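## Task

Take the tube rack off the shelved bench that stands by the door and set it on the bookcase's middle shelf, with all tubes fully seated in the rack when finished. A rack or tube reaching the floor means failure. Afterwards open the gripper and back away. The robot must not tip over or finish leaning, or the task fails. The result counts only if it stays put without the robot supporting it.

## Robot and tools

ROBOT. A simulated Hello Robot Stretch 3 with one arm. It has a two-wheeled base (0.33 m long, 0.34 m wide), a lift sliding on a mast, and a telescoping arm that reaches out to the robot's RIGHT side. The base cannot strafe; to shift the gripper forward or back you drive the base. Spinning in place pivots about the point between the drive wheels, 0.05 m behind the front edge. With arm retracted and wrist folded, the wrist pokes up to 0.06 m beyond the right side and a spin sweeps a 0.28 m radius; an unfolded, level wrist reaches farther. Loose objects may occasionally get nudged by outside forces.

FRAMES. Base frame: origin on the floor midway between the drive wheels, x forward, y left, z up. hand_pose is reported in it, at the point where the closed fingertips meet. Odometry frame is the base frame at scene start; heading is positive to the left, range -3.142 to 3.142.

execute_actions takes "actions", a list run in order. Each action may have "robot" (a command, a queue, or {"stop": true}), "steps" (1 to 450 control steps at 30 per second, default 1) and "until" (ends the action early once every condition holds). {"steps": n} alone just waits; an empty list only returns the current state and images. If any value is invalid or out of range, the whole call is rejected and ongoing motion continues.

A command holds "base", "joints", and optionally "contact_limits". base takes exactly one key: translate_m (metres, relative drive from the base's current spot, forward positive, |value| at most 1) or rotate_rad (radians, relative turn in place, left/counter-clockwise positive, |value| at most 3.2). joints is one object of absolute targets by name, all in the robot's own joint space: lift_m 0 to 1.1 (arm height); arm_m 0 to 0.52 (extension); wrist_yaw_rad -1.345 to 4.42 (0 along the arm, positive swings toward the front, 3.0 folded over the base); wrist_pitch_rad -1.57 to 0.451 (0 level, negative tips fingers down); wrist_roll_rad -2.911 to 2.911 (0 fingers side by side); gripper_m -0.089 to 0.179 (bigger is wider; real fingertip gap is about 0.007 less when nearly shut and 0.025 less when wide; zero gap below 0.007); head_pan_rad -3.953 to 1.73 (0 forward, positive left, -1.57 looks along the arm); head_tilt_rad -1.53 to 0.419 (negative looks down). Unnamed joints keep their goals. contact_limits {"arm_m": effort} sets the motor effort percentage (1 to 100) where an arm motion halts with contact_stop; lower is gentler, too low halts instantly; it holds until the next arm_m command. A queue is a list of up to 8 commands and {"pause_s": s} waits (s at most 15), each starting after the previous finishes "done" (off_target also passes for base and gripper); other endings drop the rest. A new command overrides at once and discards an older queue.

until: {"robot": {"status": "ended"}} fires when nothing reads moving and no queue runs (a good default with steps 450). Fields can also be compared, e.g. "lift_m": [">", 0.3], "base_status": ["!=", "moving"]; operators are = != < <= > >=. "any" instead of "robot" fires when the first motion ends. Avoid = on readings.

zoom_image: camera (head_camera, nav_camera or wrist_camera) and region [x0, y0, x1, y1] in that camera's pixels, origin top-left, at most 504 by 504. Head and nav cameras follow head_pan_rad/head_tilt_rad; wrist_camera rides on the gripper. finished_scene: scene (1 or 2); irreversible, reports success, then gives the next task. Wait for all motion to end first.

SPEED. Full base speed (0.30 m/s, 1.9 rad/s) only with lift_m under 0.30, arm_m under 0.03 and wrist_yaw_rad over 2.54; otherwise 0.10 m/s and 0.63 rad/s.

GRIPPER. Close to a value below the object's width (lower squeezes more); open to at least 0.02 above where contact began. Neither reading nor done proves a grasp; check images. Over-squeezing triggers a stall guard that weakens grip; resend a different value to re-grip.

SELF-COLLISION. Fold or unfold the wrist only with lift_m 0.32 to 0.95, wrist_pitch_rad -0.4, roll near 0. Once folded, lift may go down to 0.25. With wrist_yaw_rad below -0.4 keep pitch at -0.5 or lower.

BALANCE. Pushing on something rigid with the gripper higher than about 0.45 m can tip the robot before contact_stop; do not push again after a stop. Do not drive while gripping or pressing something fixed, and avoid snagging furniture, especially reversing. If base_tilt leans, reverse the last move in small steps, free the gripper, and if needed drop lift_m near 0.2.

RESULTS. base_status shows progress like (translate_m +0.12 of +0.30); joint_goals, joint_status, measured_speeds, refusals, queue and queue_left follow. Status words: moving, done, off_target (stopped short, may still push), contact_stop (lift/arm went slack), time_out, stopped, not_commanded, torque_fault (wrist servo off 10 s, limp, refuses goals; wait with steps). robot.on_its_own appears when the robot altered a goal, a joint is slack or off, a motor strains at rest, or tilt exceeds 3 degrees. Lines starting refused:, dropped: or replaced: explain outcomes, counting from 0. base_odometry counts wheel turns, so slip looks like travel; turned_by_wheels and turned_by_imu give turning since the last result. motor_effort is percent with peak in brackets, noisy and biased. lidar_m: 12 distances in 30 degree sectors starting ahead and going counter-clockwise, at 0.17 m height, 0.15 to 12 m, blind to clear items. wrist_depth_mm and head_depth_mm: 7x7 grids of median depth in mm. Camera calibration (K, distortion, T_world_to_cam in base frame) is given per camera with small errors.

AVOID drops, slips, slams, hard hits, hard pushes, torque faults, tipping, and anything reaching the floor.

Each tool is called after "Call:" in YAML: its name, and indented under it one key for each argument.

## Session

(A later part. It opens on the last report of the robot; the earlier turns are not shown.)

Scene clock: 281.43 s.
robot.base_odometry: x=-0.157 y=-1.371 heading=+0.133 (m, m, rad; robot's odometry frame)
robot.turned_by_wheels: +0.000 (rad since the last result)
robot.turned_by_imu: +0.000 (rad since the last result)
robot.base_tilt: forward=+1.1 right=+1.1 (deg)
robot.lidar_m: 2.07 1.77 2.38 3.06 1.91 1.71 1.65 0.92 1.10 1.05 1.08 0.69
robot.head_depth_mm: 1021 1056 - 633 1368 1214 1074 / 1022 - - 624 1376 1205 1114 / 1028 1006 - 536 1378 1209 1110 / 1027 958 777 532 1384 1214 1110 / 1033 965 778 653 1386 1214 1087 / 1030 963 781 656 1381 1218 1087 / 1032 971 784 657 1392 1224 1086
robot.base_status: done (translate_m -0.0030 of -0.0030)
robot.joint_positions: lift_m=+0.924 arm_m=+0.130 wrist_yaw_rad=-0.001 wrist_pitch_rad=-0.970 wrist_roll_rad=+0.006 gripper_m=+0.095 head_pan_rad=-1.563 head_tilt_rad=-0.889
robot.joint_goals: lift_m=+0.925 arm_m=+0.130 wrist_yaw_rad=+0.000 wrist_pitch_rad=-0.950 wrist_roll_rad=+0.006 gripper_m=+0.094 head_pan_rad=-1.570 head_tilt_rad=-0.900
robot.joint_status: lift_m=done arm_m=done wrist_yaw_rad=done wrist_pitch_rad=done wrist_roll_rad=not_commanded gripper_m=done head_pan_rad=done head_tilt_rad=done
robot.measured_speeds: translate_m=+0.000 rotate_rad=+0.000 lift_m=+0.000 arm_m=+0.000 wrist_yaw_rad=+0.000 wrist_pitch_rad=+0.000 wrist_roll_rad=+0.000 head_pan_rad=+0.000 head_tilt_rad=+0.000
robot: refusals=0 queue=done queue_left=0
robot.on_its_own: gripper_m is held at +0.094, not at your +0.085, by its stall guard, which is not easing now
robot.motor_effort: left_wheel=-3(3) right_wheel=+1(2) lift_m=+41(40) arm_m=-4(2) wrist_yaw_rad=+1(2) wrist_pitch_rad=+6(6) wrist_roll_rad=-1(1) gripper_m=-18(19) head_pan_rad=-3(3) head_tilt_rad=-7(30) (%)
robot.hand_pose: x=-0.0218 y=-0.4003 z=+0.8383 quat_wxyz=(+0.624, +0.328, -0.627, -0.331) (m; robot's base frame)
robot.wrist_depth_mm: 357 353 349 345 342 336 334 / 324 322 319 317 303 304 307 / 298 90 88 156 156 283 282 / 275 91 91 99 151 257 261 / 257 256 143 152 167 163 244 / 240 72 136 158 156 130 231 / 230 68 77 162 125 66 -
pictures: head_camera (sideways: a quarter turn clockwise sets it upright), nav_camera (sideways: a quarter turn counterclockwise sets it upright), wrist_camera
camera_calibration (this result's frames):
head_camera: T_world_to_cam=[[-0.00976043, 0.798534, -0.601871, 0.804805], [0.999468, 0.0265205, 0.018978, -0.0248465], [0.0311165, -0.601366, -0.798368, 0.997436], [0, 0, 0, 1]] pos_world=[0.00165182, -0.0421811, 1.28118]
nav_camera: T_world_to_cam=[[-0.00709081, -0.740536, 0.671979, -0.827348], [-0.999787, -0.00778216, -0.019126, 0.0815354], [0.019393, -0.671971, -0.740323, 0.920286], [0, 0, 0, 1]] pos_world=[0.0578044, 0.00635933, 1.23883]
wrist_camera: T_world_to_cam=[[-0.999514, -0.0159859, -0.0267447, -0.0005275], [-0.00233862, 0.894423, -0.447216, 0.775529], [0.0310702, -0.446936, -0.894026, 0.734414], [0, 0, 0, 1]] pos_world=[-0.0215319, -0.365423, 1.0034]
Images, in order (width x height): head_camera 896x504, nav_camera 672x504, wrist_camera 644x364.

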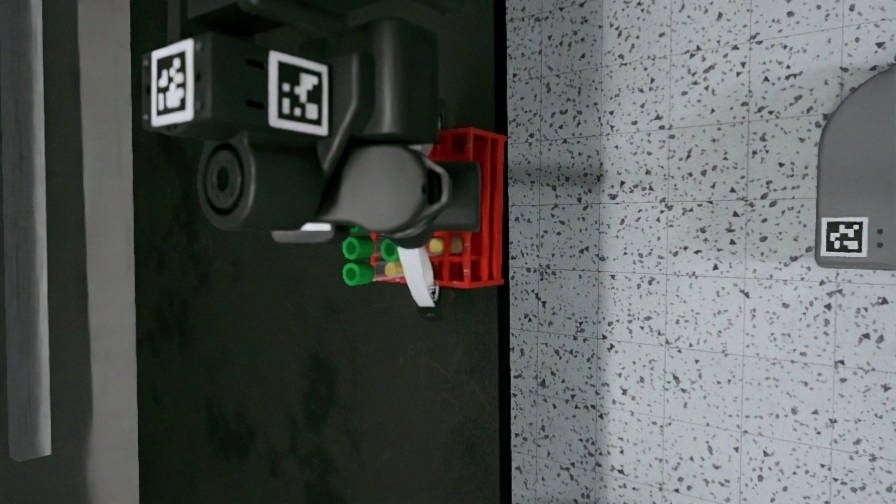

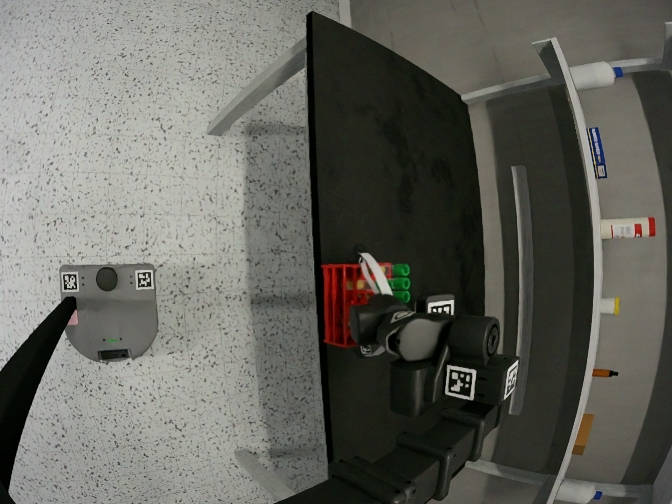

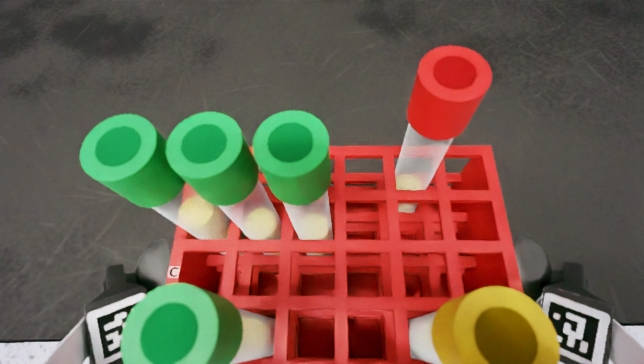

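Call:
execute_actions:
  actions:
    - {"robot":[{"base":{"rotate_rad":-1.123},"joints":{"arm_m":0.02,"head_pan_rad":-2.5,"head_tilt_rad":-0.5}},{"base":{"translate_m":-1.0},"joints":{"lift_m":0.78}}],"steps":450,"until":{"robot":{"status":"ended"}}}

Scene clock: 298.17 s.
robot.base_odometry: x=-0.706 y=-0.535 heading=-0.990 (m, m, rad; robot's odometry frame)
robot.turned_by_wheels: -1.123 (rad since the last result)
robot.turned_by_imu: -1.130 (rad since the last result)
robot.base_tilt: forward=+1.0 right=+1.1 (deg)
robot.lidar_m: 1.63 2.67 2.08 2.12 2.65 1.90 1.56 1.01 1.23 1.24 1.59 1.39
robot.head_depth_mm: 1321 1411 1565 1707 1739 1477 1226 / 1246 1322 1477 1488 1654 1481 1228 / 1182 1170 1374 1412 1665 1476 1229 / 1120 1200 1072 1225 1457 1448 1222 / 1072 1168 1280 1435 1619 1475 1272 / 1028 1113 1225 1352 1519 1481 1326 / 977 1061 1160 1277 1431 1474 1256
robot.base_status: done (translate_m -1.0000 of -1.0000)
robot.joint_positions: lift_m=+0.780 arm_m=+0.020 wrist_yaw_rad=-0.001 wrist_pitch_rad=-0.970 wrist_roll_rad=+0.006 gripper_m=+0.095 head_pan_rad=-2.493 head_tilt_rad=-0.507
robot.joint_goals: lift_m=+0.780 arm_m=+0.020 wrist_yaw_rad=+0.000 wrist_pitch_rad=-0.950 wrist_roll_rad=+0.006 gripper_m=+0.094 head_pan_rad=-2.500 head_tilt_rad=-0.500
robot.joint_status: lift_m=done arm_m=done wrist_yaw_rad=done wrist_pitch_rad=done wrist_roll_rad=not_commanded gripper_m=done head_pan_rad=done head_tilt_rad=done
robot.measured_speeds: translate_m=+0.000 rotate_rad=+0.000 lift_m=+0.000 arm_m=+0.000 wrist_yaw_rad=+0.000 wrist_pitch_rad=+0.000 wrist_roll_rad=+0.000 head_pan_rad=+0.000 head_tilt_rad=+0.000
robot: refusals=0 queue=done queue_left=0
robot.on_its_own: gripper_m is held at +0.094, not at your +0.085, by its stall guard, which is not easing now
robot.motor_effort: left_wheel=+2(7) right_wheel=-3(9) lift_m=+20(44) arm_m=-4(3) wrist_yaw_rad=+1(1) wrist_pitch_rad=+6(6) wrist_roll_rad=-1(1) gripper_m=-20(20) head_pan_rad=-3(37) head_tilt_rad=+4(38) (%)
robot.hand_pose: x=-0.0218 y=-0.2903 z=+0.6941 quat_wxyz=(+0.624, +0.328, -0.627, -0.331) (m; robot's base frame)
robot.wrist_depth_mm: - - - - - - 922 / - - - - - - - / - 90 88 157 156 - - / 994 91 91 99 151 929 956 / 937 943 143 152 167 164 865 / 878 72 136 158 157 131 821 / 807 68 77 162 124 66 -
pictures: head_camera (sideways: a quarter turn clockwise sets it upright), nav_camera (sideways: a quarter turn counterclockwise sets it upright), wrist_camera
camera_calibration (this result's frames):
head_camera: T_world_to_cam=[[0.409854, 0.315173, -0.855971, 1.13342], [0.623366, -0.781858, 0.0105941, -0.0116448], [-0.665909, -0.537925, -0.516916, 0.635599], [0, 0, 0, 1]] pos_world=[-0.0340268, -0.0244237, 1.29885]
nav_camera: T_world_to_cam=[[-0.355963, -0.253746, 0.89939, -1.12168], [-0.609654, 0.792469, -0.0177103, 0.0773217], [-0.708245, -0.554622, -0.436788, 0.529851], [0, 0, 0, 1]] pos_world=[0.0231274, -0.0520303, 1.24163]
wrist_camera: T_world_to_cam=[[-0.999514, -0.015986, -0.0267502, -0.00261946], [-0.00233687, 0.894432, -0.447197, 0.61266], [0.0310751, -0.446918, -0.894035, 0.654713], [0, 0, 0, 1]] pos_world=[-0.0215318, -0.255422, 0.859247]
Images, in order (width x height): head_camera 896x504, nav_camera 672x504, wrist_camera 644x364.

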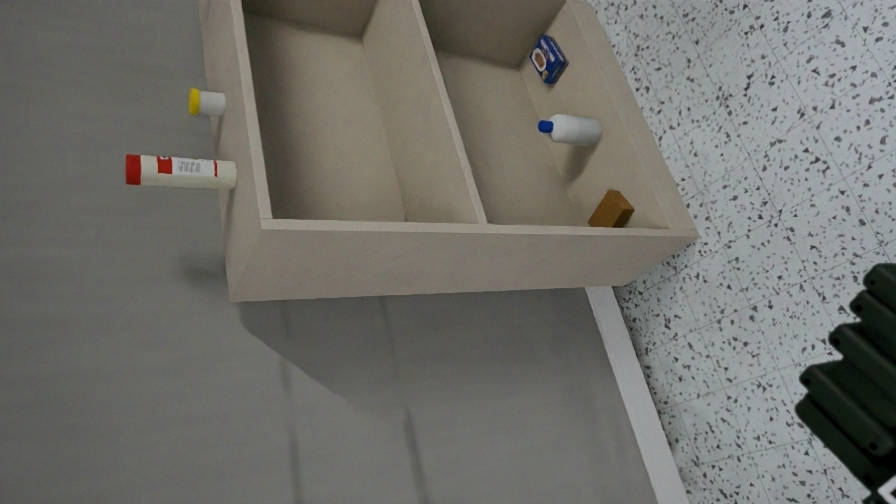

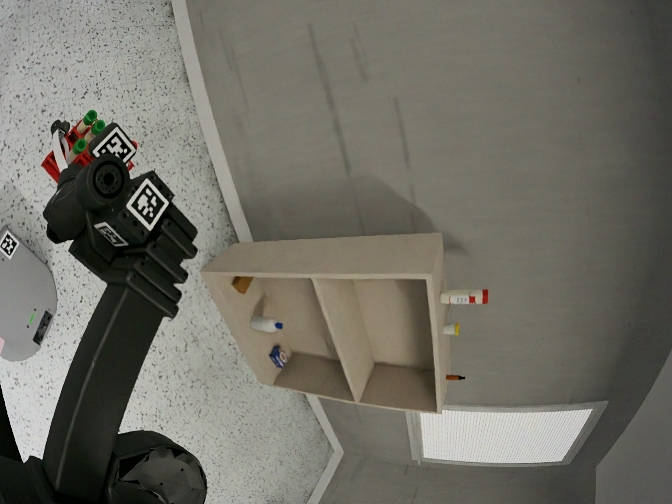

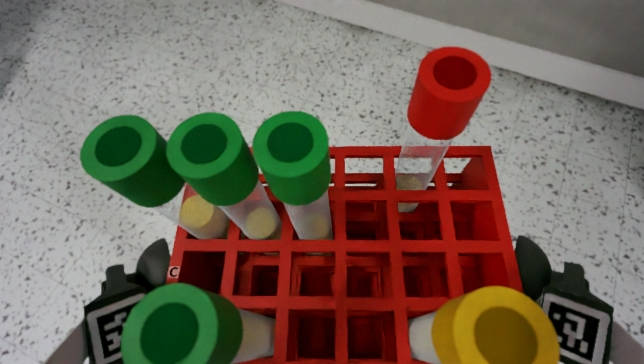

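Call:
execute_actions:
  actions:
    - {"robot":[{"base":{"translate_m":-0.98},"joints":{"head_pan_rad":-1.57,"head_tilt_rad":-0.6}},{"base":{"rotate_rad":-0.436}}],"steps":450,"until":{"robot":{"status":"ended"}}}

Scene clock: 327.40 s.
robot.base_odometry: x=-1.244 y=+0.284 heading=-1.426 (m, m, rad; robot's odometry frame)
robot.turned_by_wheels: -0.436 (rad since the last result)
robot.turned_by_imu: -0.441 (rad since the last result)
robot.base_tilt: forward=+1.1 right=+1.2 (deg)
robot.lidar_m: 2.87 2.60 2.59 2.49 2.39 1.08 1.69 1.16 0.62 0.55 0.61 1.15
robot.head_depth_mm: 649 725 565 875 859 1008 - / 651 726 567 870 861 1205 - / 653 729 568 870 861 1202 - / 654 717 568 869 863 1200 521 / 654 729 570 870 861 1193 1105 / 654 733 570 867 864 1194 1099 / 647 543 557 862 866 995 1061
robot.base_status: done (rotate_rad -0.4359 of -0.4360)
robot.joint_positions: lift_m=+0.780 arm_m=+0.020 wrist_yaw_rad=-0.001 wrist_pitch_rad=-0.970 wrist_roll_rad=+0.006 gripper_m=+0.095 head_pan_rad=-1.577 head_tilt_rad=-0.593
robot.joint_goals: lift_m=+0.780 arm_m=+0.020 wrist_yaw_rad=+0.000 wrist_pitch_rad=-0.950 wrist_roll_rad=+0.006 gripper_m=+0.094 head_pan_rad=-1.570 head_tilt_rad=-0.600
robot.joint_status: lift_m=done arm_m=done wrist_yaw_rad=done wrist_pitch_rad=done wrist_roll_rad=not_commanded gripper_m=done head_pan_rad=done head_tilt_rad=done
robot.measured_speeds: translate_m=+0.000 rotate_rad=+0.000 lift_m=+0.000 arm_m=+0.000 wrist_yaw_rad=+0.000 wrist_pitch_rad=+0.000 wrist_roll_rad=+0.000 head_pan_rad=+0.000 head_tilt_rad=+0.000
robot: refusals=0 queue=done queue_left=0
robot.on_its_own: gripper_m is held at +0.094, not at your +0.085, by its stall guard, which is not easing now
robot.motor_effort: left_wheel=+2(7) right_wheel=-4(8) lift_m=+20(20) arm_m=-4(4) wrist_yaw_rad=+1(0) wrist_pitch_rad=+6(6) wrist_roll_rad=-1(0) gripper_m=-20(18) head_pan_rad=+3(35) head_tilt_rad=-4(21) (%)
robot.hand_pose: x=-0.0218 y=-0.2903 z=+0.6941 quat_wxyz=(+0.624, +0.328, -0.627, -0.331) (m; robot's base frame)
robot.wrist_depth_mm: 317 315 313 308 307 308 304 / 475 669 704 709 314 579 474 / 520 90 88 89 812 658 494 / 585 90 91 96 152 595 934 / 947 833 143 152 167 164 886 / 876 135 134 158 157 131 825 / 813 68 69 162 125 66 -
pictures: head_camera (sideways: a quarter turn clockwise sets it upright), nav_camera (sideways: a quarter turn counterclockwise sets it upright), wrist_camera
camera_calibration (this result's frames):
head_camera: T_world_to_cam=[[0.0000101126, 0.588167, -0.808739, 1.07434], [0.999769, 0.0173779, 0.0126508, -0.0166172], [0.021495, -0.808552, -0.588031, 0.723929], [0, 0, 0, 1]] pos_world=[0.00104167, -0.0462674, 1.29476]
nav_camera: T_world_to_cam=[[-0.0159446, -0.512012, 0.85883, -1.07085], [-0.999833, 0.000503996, -0.0182619, 0.080418], [0.00891745, -0.858978, -0.511934, 0.623256], [0, 0, 0, 1]] pos_world=[0.0577724, -0.0129653, 1.24021]
wrist_camera: T_world_to_cam=[[-0.999514, -0.0159828, -0.0267524, -0.00261702], [-0.0023331, 0.894432, -0.447197, 0.612659], [0.0310757, -0.446918, -0.894035, 0.654714], [0, 0, 0, 1]] pos_world=[-0.021532, -0.25542, 0.859247]
Images, in order (width x height): head_camera 896x504, nav_camera 672x504, wrist_camera 644x364.

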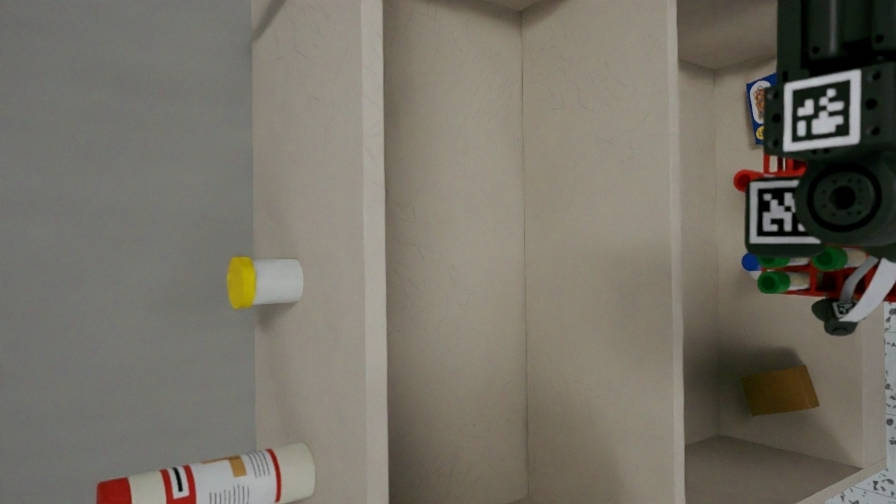

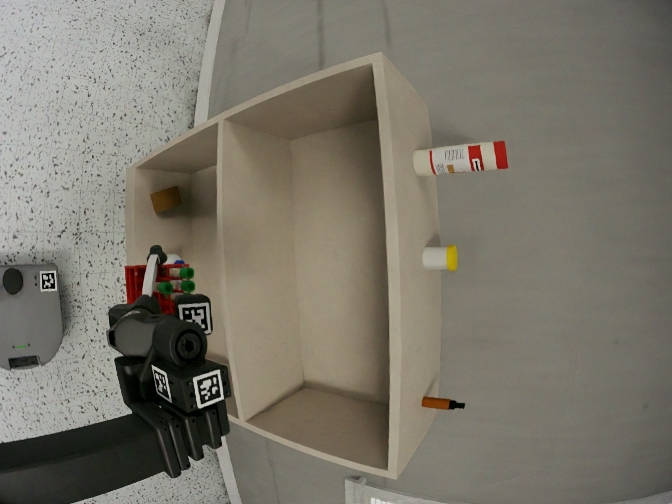

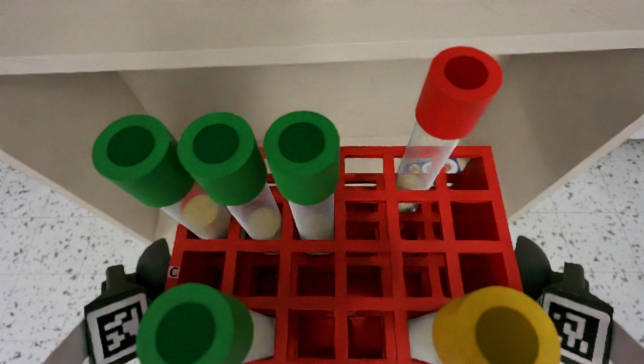

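Call:
execute_actions:
  actions:
    - {"robot":[{"joints":{"lift_m":0.80}},{"joints":{"arm_m":0.335},"contact_limits":{"arm_m":15}}],"steps":450,"until":{"robot":{"status":"ended"}}}

Scene clock: 338.77 s.
robot.base_odometry: x=-1.244 y=+0.284 heading=-1.426 (m, m, rad; robot's odometry frame)
robot.turned_by_wheels: +0.000 (rad since the last result)
robot.turned_by_imu: +0.000 (rad since the last result)
robot.base_tilt: forward=+1.1 right=+1.2 (deg)
robot.lidar_m: 2.86 2.59 2.59 2.50 2.38 1.07 1.69 1.16 0.62 0.55 0.61 1.15
robot.head_depth_mm: 650 726 565 874 887 - - / 651 727 566 839 831 1205 1101 / 653 728 568 - 784 1199 1100 / 653 717 569 848 784 1204 1086 / 654 729 569 865 863 1199 1102 / 654 729 570 864 861 1195 1102 / 647 544 556 863 864 995 1066
robot.base_status: done (rotate_rad -0.4359 of -0.4360)
robot.joint_positions: lift_m=+0.800 arm_m=+0.335 wrist_yaw_rad=-0.001 wrist_pitch_rad=-0.970 wrist_roll_rad=+0.006 gripper_m=+0.095 head_pan_rad=-1.577 head_tilt_rad=-0.593
robot.joint_goals: lift_m=+0.800 arm_m=+0.335 wrist_yaw_rad=+0.000 wrist_pitch_rad=-0.950 wrist_roll_rad=+0.006 gripper_m=+0.094 head_pan_rad=-1.570 head_tilt_rad=-0.600
robot.joint_status: lift_m=done arm_m=done wrist_yaw_rad=done wrist_pitch_rad=done wrist_roll_rad=not_commanded gripper_m=done head_pan_rad=done head_tilt_rad=done
robot.measured_speeds: translate_m=+0.000 rotate_rad=+0.000 lift_m=+0.000 arm_m=+0.000 wrist_yaw_rad=+0.000 wrist_pitch_rad=+0.000 wrist_roll_rad=+0.000 head_pan_rad=+0.000 head_tilt_rad=+0.000
robot: refusals=0 queue=done queue_left=0
robot.on_its_own: gripper_m is held at +0.094, not at your +0.085, by its stall guard, which is not easing now
robot.motor_effort: left_wheel=+2(2) right_wheel=-3(3) lift_m=+40(41) arm_m=+2(5) wrist_yaw_rad=+1(1) wrist_pitch_rad=+6(6) wrist_roll_rad=-1(1) gripper_m=-18(19) head_pan_rad=+3(3) head_tilt_rad=-5(6) (%)
robot.contact_limits: arm_m 15 (drawing in: default 19, maximum 32; extending or still: default 26, maximum 42)
robot.hand_pose: x=-0.0218 y=-0.6046 z=+0.7132 quat_wxyz=(+0.624, +0.328, -0.627, -0.331) (m; robot's base frame)
robot.wrist_depth_mm: 217 218 221 222 224 226 230 / 257 261 260 263 247 261 272 / 288 90 88 156 155 275 274 / 266 91 91 99 151 248 253 / 248 245 144 152 166 164 237 / 232 72 136 159 156 131 224 / 219 68 77 163 125 66 -
pictures: head_camera (sideways: a quarter turn clockwise sets it upright), nav_camera (sideways: a quarter turn counterclockwise sets it upright), wrist_camera
camera_calibration (this result's frames):
head_camera: T_world_to_cam=[[0.0000099458, 0.58822, -0.808701, 1.07429], [0.999769, 0.0173779, 0.0126524, -0.0166192], [0.0214959, -0.808514, -0.588084, 0.723997], [0, 0, 0, 1]] pos_world=[0.00104172, -0.046267, 1.29476]
nav_camera: T_world_to_cam=[[-0.0159445, -0.512067, 0.858797, -1.07081], [-0.999833, 0.000504344, -0.0182623, 0.0804184], [0.00891838, -0.858945, -0.51199, 0.623328], [0, 0, 0, 1]] pos_world=[0.0577725, -0.0129613, 1.24021]
wrist_camera: T_world_to_cam=[[-0.999514, -0.0159778, -0.0267555, -0.00712244], [-0.00233286, 0.894514, -0.447034, 0.902241], [0.0310758, -0.446754, -0.894117, 0.531535], [0, 0, 0, 1]] pos_world=[-0.021532, -0.569715, 0.878396]
Images, in order (width x height): head_camera 896x504, nav_camera 672x504, wrist_camera 644x364.

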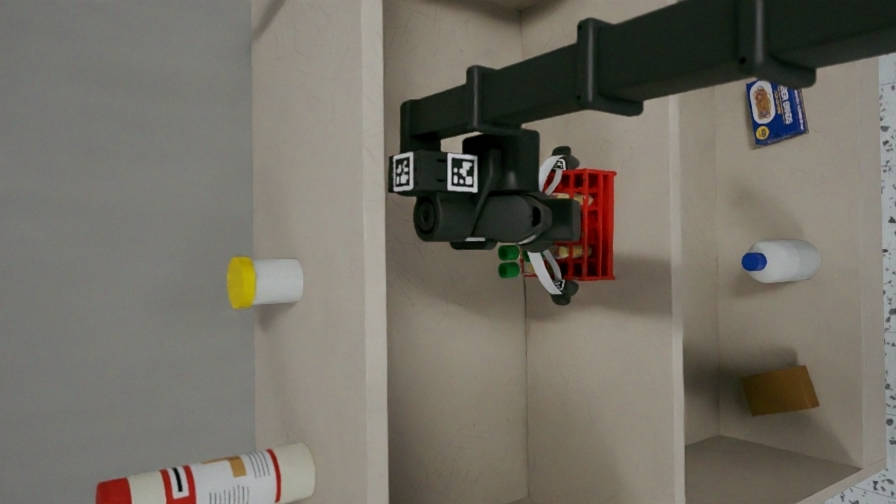

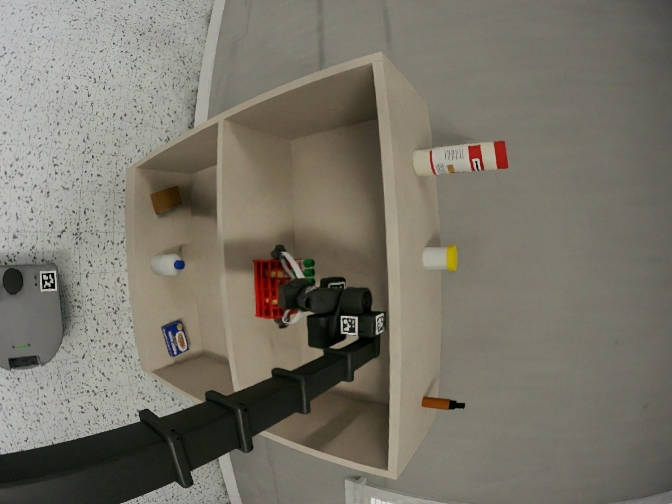

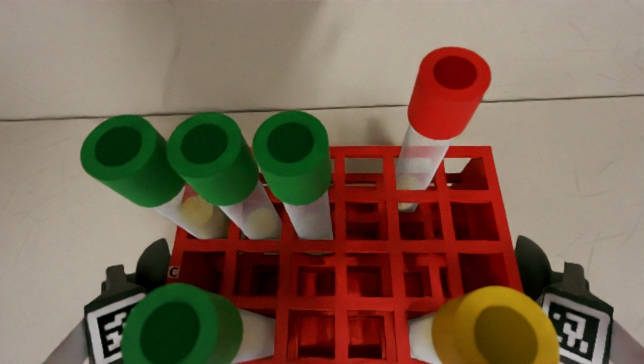

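Call:
execute_actions:
  actions:
    - {"robot":[{"joints":{"lift_m":0.77}},{"joints":{"lift_m":0.757}},{"pause_s":0.3}],"steps":450,"until":{"robot":{"status":"ended"}}}

Scene clock: 345.50 s.
robot.base_odometry: x=-1.244 y=+0.284 heading=-1.426 (m, m, rad; robot's odometry frame)
robot.turned_by_wheels: +0.000 (rad since the last result)
robot.turned_by_imu: +0.000 (rad since the last result)
robot.base_tilt: forward=+1.1 right=+1.1 (deg)
robot.lidar_m: 2.87 2.59 2.59 2.49 2.38 1.07 1.69 1.16 0.62 0.55 0.61 1.15
robot.head_depth_mm: 649 727 566 876 873 950 - / 652 727 568 854 - 1221 1102 / 654 726 567 835 783 1204 1100 / 653 717 568 848 791 1197 1086 / 654 730 570 867 865 1194 1102 / 654 731 572 866 863 1193 1098 / 646 543 556 862 864 1000 1064
robot.base_status: done (rotate_rad -0.4359 of -0.4360)
robot.joint_positions: lift_m=+0.758 arm_m=+0.335 wrist_yaw_rad=-0.001 wrist_pitch_rad=-0.960 wrist_roll_rad=+0.006 gripper_m=+0.095 head_pan_rad=-1.577 head_tilt_rad=-0.593
robot.joint_goals: lift_m=+0.757 arm_m=+0.335 wrist_yaw_rad=+0.000 wrist_pitch_rad=-0.950 wrist_roll_rad=+0.006 gripper_m=+0.094 head_pan_rad=-1.570 head_tilt_rad=-0.600
robot.joint_status: lift_m=done arm_m=done wrist_yaw_rad=done wrist_pitch_rad=done wrist_roll_rad=not_commanded gripper_m=done head_pan_rad=done head_tilt_rad=done
robot.measured_speeds: translate_m=+0.000 rotate_rad=+0.000 lift_m=+0.000 arm_m=+0.000 wrist_yaw_rad=+0.000 wrist_pitch_rad=+0.000 wrist_roll_rad=+0.000 head_pan_rad=+0.000 head_tilt_rad=+0.000
robot: refusals=0 queue=done queue_left=0
robot.on_its_own: gripper_m is held at +0.094, not at your +0.085, by its stall guard, which is not easing now
robot.motor_effort: left_wheel=+2(2) right_wheel=-3(3) lift_m=+14(38) arm_m=+3(3) wrist_yaw_rad=+1(1) wrist_pitch_rad=+3(6) wrist_roll_rad=-1(0) gripper_m=-20(19) head_pan_rad=+3(4) head_tilt_rad=-5(5) (%)
robot.contact_limits: arm_m 15 (drawing in: default 19, maximum 32; extending or still: default 26, maximum 42)
robot.hand_pose: x=-0.0218 y=-0.6069 z=+0.6726 quat_wxyz=(+0.625, +0.325, -0.629, -0.328) (m; robot's base frame)
robot.wrist_depth_mm: 215 217 219 220 220 222 226 / 255 252 250 251 102 244 247 / 240 91 90 92 227 229 227 / 221 212 103 150 153 209 210 / 207 204 145 154 168 164 195 / 193 73 87 136 157 70 184 / 183 68 85 162 124 66 -
pictures: head_camera (sideways: a quarter turn clockwise sets it upright), nav_camera (sideways: a quarter turn counterclockwise sets it upright), wrist_camera
camera_calibration (this result's frames):
head_camera: T_world_to_cam=[[0.0000099025, 0.588224, -0.808698, 1.07428], [0.999769, 0.017378, 0.0126525, -0.0166194], [0.021496, -0.808511, -0.588088, 0.724003], [0, 0, 0, 1]] pos_world=[0.00104172, -0.0462669, 1.29476]
nav_camera: T_world_to_cam=[[-0.0159445, -0.512072, 0.858795, -1.0708], [-0.999833, 0.000504323, -0.0182623, 0.0804185], [0.00891849, -0.858942, -0.511995, 0.623334], [0, 0, 0, 1]] pos_world=[0.0577725, -0.0129609, 1.24021]
wrist_camera: T_world_to_cam=[[-0.999515, -0.0162523, -0.0265772, -0.00853558], [-0.00234112, 0.889904, -0.456142, 0.889465], [0.0310645, -0.455859, -0.88951, 0.485556], [0, 0, 0, 1]] pos_world=[-0.0215327, -0.570332, 0.837403]
Images, in order (width x height): head_camera 896x504, nav_camera 672x504, wrist_camera 644x364.

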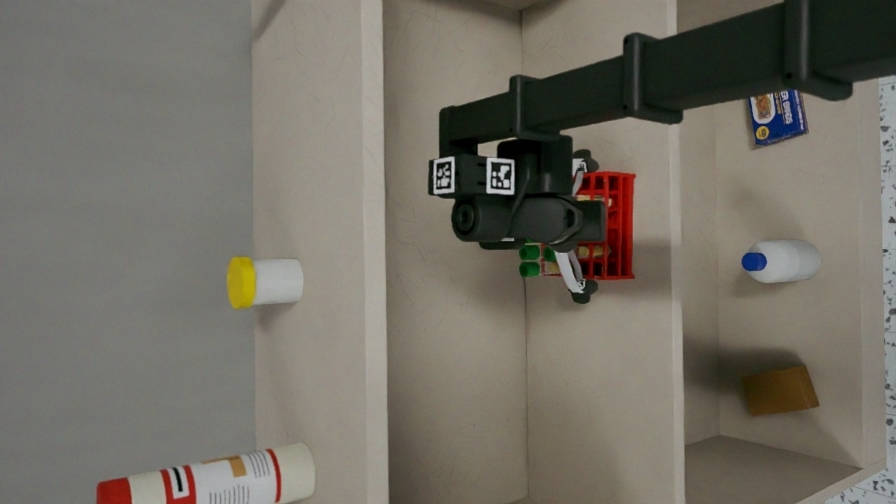

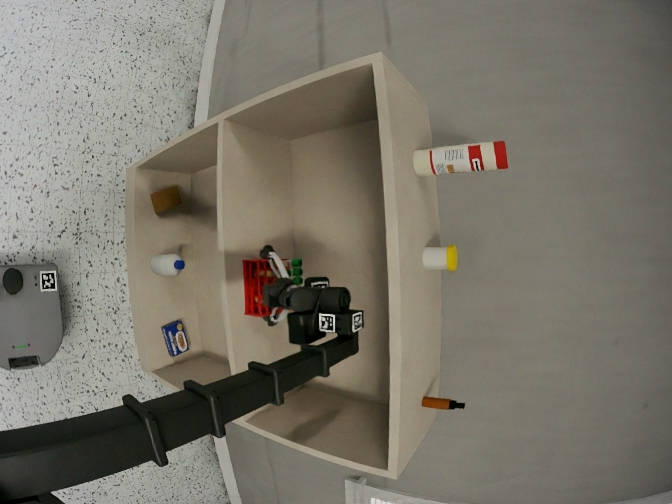

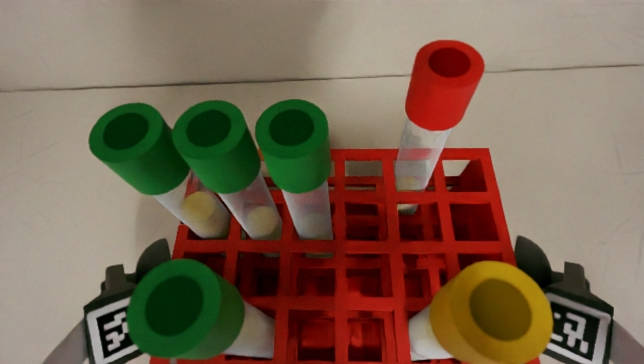

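Call:
execute_actions:
  actions:
    - {"robot":[{"joints":{"gripper_m":0.179}},{"joints":{"lift_m":0.785}},{"joints":{"arm_m":0.0,"wrist_pitch_rad":-0.6}}],"steps":450,"until":{"robot":{"status":"ended"}}}

Call:
zoom_image:
  camera: "head_camera"
  region: [480, 130, 700, 320]

Scene clock: 355.10 s.
robot.base_odometry: x=-1.244 y=+0.284 heading=-1.426 (m, m, rad; robot's odometry frame)
robot.turned_by_wheels: +0.000 (rad since the last result)
robot.turned_by_imu: +0.000 (rad since the last result)
robot.base_tilt: forward=+1.1 right=+1.2 (deg)
robot.lidar_m: 2.87 2.59 2.59 2.49 2.38 1.07 1.69 1.16 0.62 0.55 0.61 1.15
robot.head_depth_mm: 651 724 566 877 861 1009 1074 / 652 728 567 873 860 1208 - / 653 726 568 870 813 1200 - / 654 717 568 869 797 1199 1086 / 654 727 570 866 859 1198 1099 / 655 731 570 865 864 1193 1100 / 646 542 556 860 865 997 1064
robot.base_status: done (rotate_rad -0.4359 of -0.4360)
robot.joint_positions: lift_m=+0.785 arm_m=+0.000 wrist_yaw_rad=-0.001 wrist_pitch_rad=-0.619 wrist_roll_rad=+0.006 gripper_m=+0.179 head_pan_rad=-1.577 head_tilt_rad=-0.593
robot.joint_goals: lift_m=+0.785 arm_m=+0.000 wrist_yaw_rad=+0.000 wrist_pitch_rad=-0.600 wrist_roll_rad=+0.006 gripper_m=+0.179 head_pan_rad=-1.570 head_tilt_rad=-0.600
robot.joint_status: lift_m=done arm_m=done wrist_yaw_rad=done wrist_pitch_rad=done wrist_roll_rad=not_commanded gripper_m=done head_pan_rad=done head_tilt_rad=done
robot.measured_speeds: translate_m=+0.000 rotate_rad=+0.000 lift_m=+0.000 arm_m=+0.000 wrist_yaw_rad=+0.000 wrist_pitch_rad=+0.000 wrist_roll_rad=+0.000 head_pan_rad=+0.000 head_tilt_rad=+0.000
robot: refusals=0 queue=done queue_left=0
robot.motor_effort: left_wheel=+2(2) right_wheel=-3(2) lift_m=+39(41) arm_m=-4(3) wrist_yaw_rad=+1(1) wrist_pitch_rad=+6(5) wrist_roll_rad=+0(1) gripper_m=+1(82) head_pan_rad=+4(4) head_tilt_rad=-5(5) (%)
robot.hand_pose: x=-0.0218 y=-0.3401 z=+0.7550 quat_wxyz=(+0.672, +0.214, -0.675, -0.217) (m; robot's base frame)
robot.wrist_depth_mm: 483 491 487 475 491 498 460 / 514 539 525 400 529 519 467 / 453 454 444 387 405 428 419 / 383 380 372 373 364 361 356 / 504 729 826 835 833 720 470 / 498 862 899 891 873 724 - / 950 790 785 787 802 726 -
pictures: head_camera (sideways: a quarter turn clockwise sets it upright), nav_camera (sideways: a quarter turn counterclockwise sets it upright), wrist_camera
camera_calibration (this result's frames):
head_camera: T_world_to_cam=[[-0.0000421583, 0.588231, -0.808693, 1.07428], [0.999767, 0.0174664, 0.0126527, -0.0166196], [0.0215677, -0.808505, -0.588095, 0.724011], [0, 0, 0, 1]] pos_world=[0.00104582, -0.0462673, 1.29476]
nav_camera: T_world_to_cam=[[-0.0158991, -0.51208, 0.85879, -1.0708], [-0.999833, 0.000415912, -0.0182623, 0.0804185], [0.0089946, -0.858937, -0.512002, 0.623343], [0, 0, 0, 1]] pos_world=[0.0577736, -0.0129558, 1.24021]
wrist_camera: T_world_to_cam=[[-0.99952, -0.0243969, -0.0190907, -0.0104812], [-0.00285178, 0.686105, -0.727497, 0.825186], [0.0308469, -0.727094, -0.685845, 0.434489], [0, 0, 0, 1]] pos_world=[-0.0215256, -0.250505, 0.898112]
Images, in order (width x height): head_camera 896x504, nav_camera 672x504, wrist_camera 644x364.

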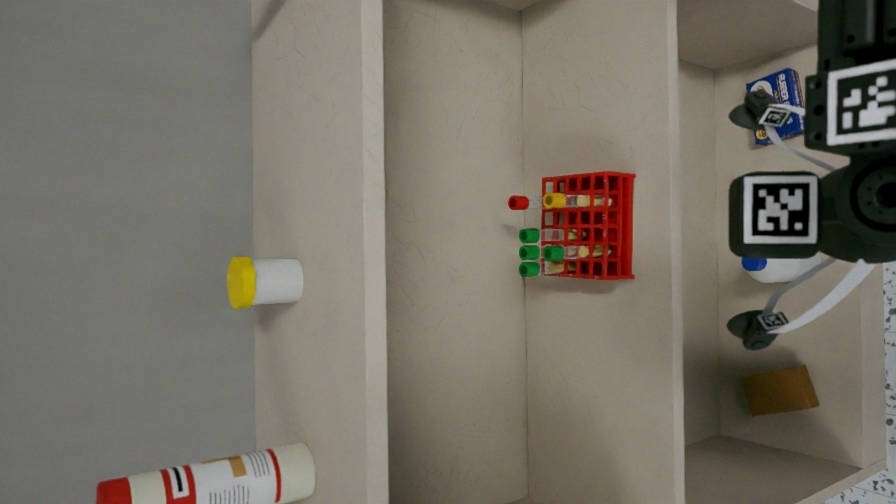

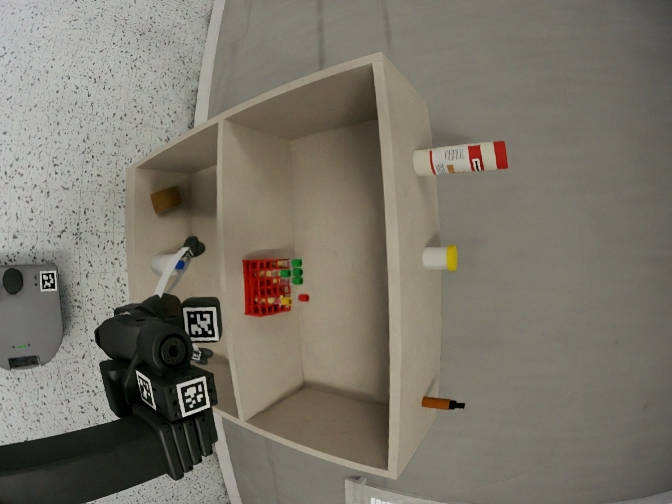

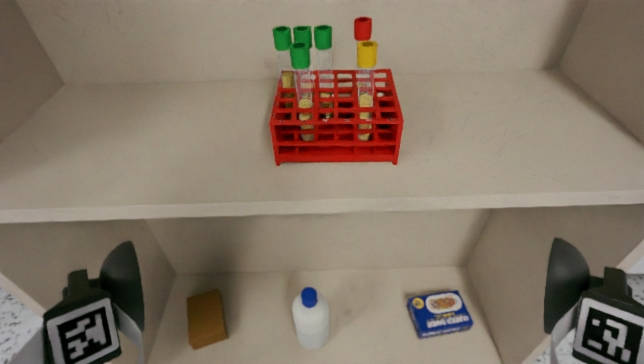

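Region (480, 130, 700, 320) of head_camera's 896x504 image, scaled by 2.291, with more detail than that image has; it fills the top 435 rows of this view, and the rest is white.

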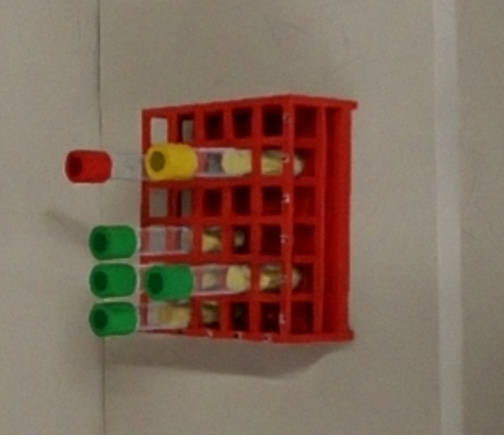

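Call:
finished_scene:
  scene: 1

The scene is finished: the task was done.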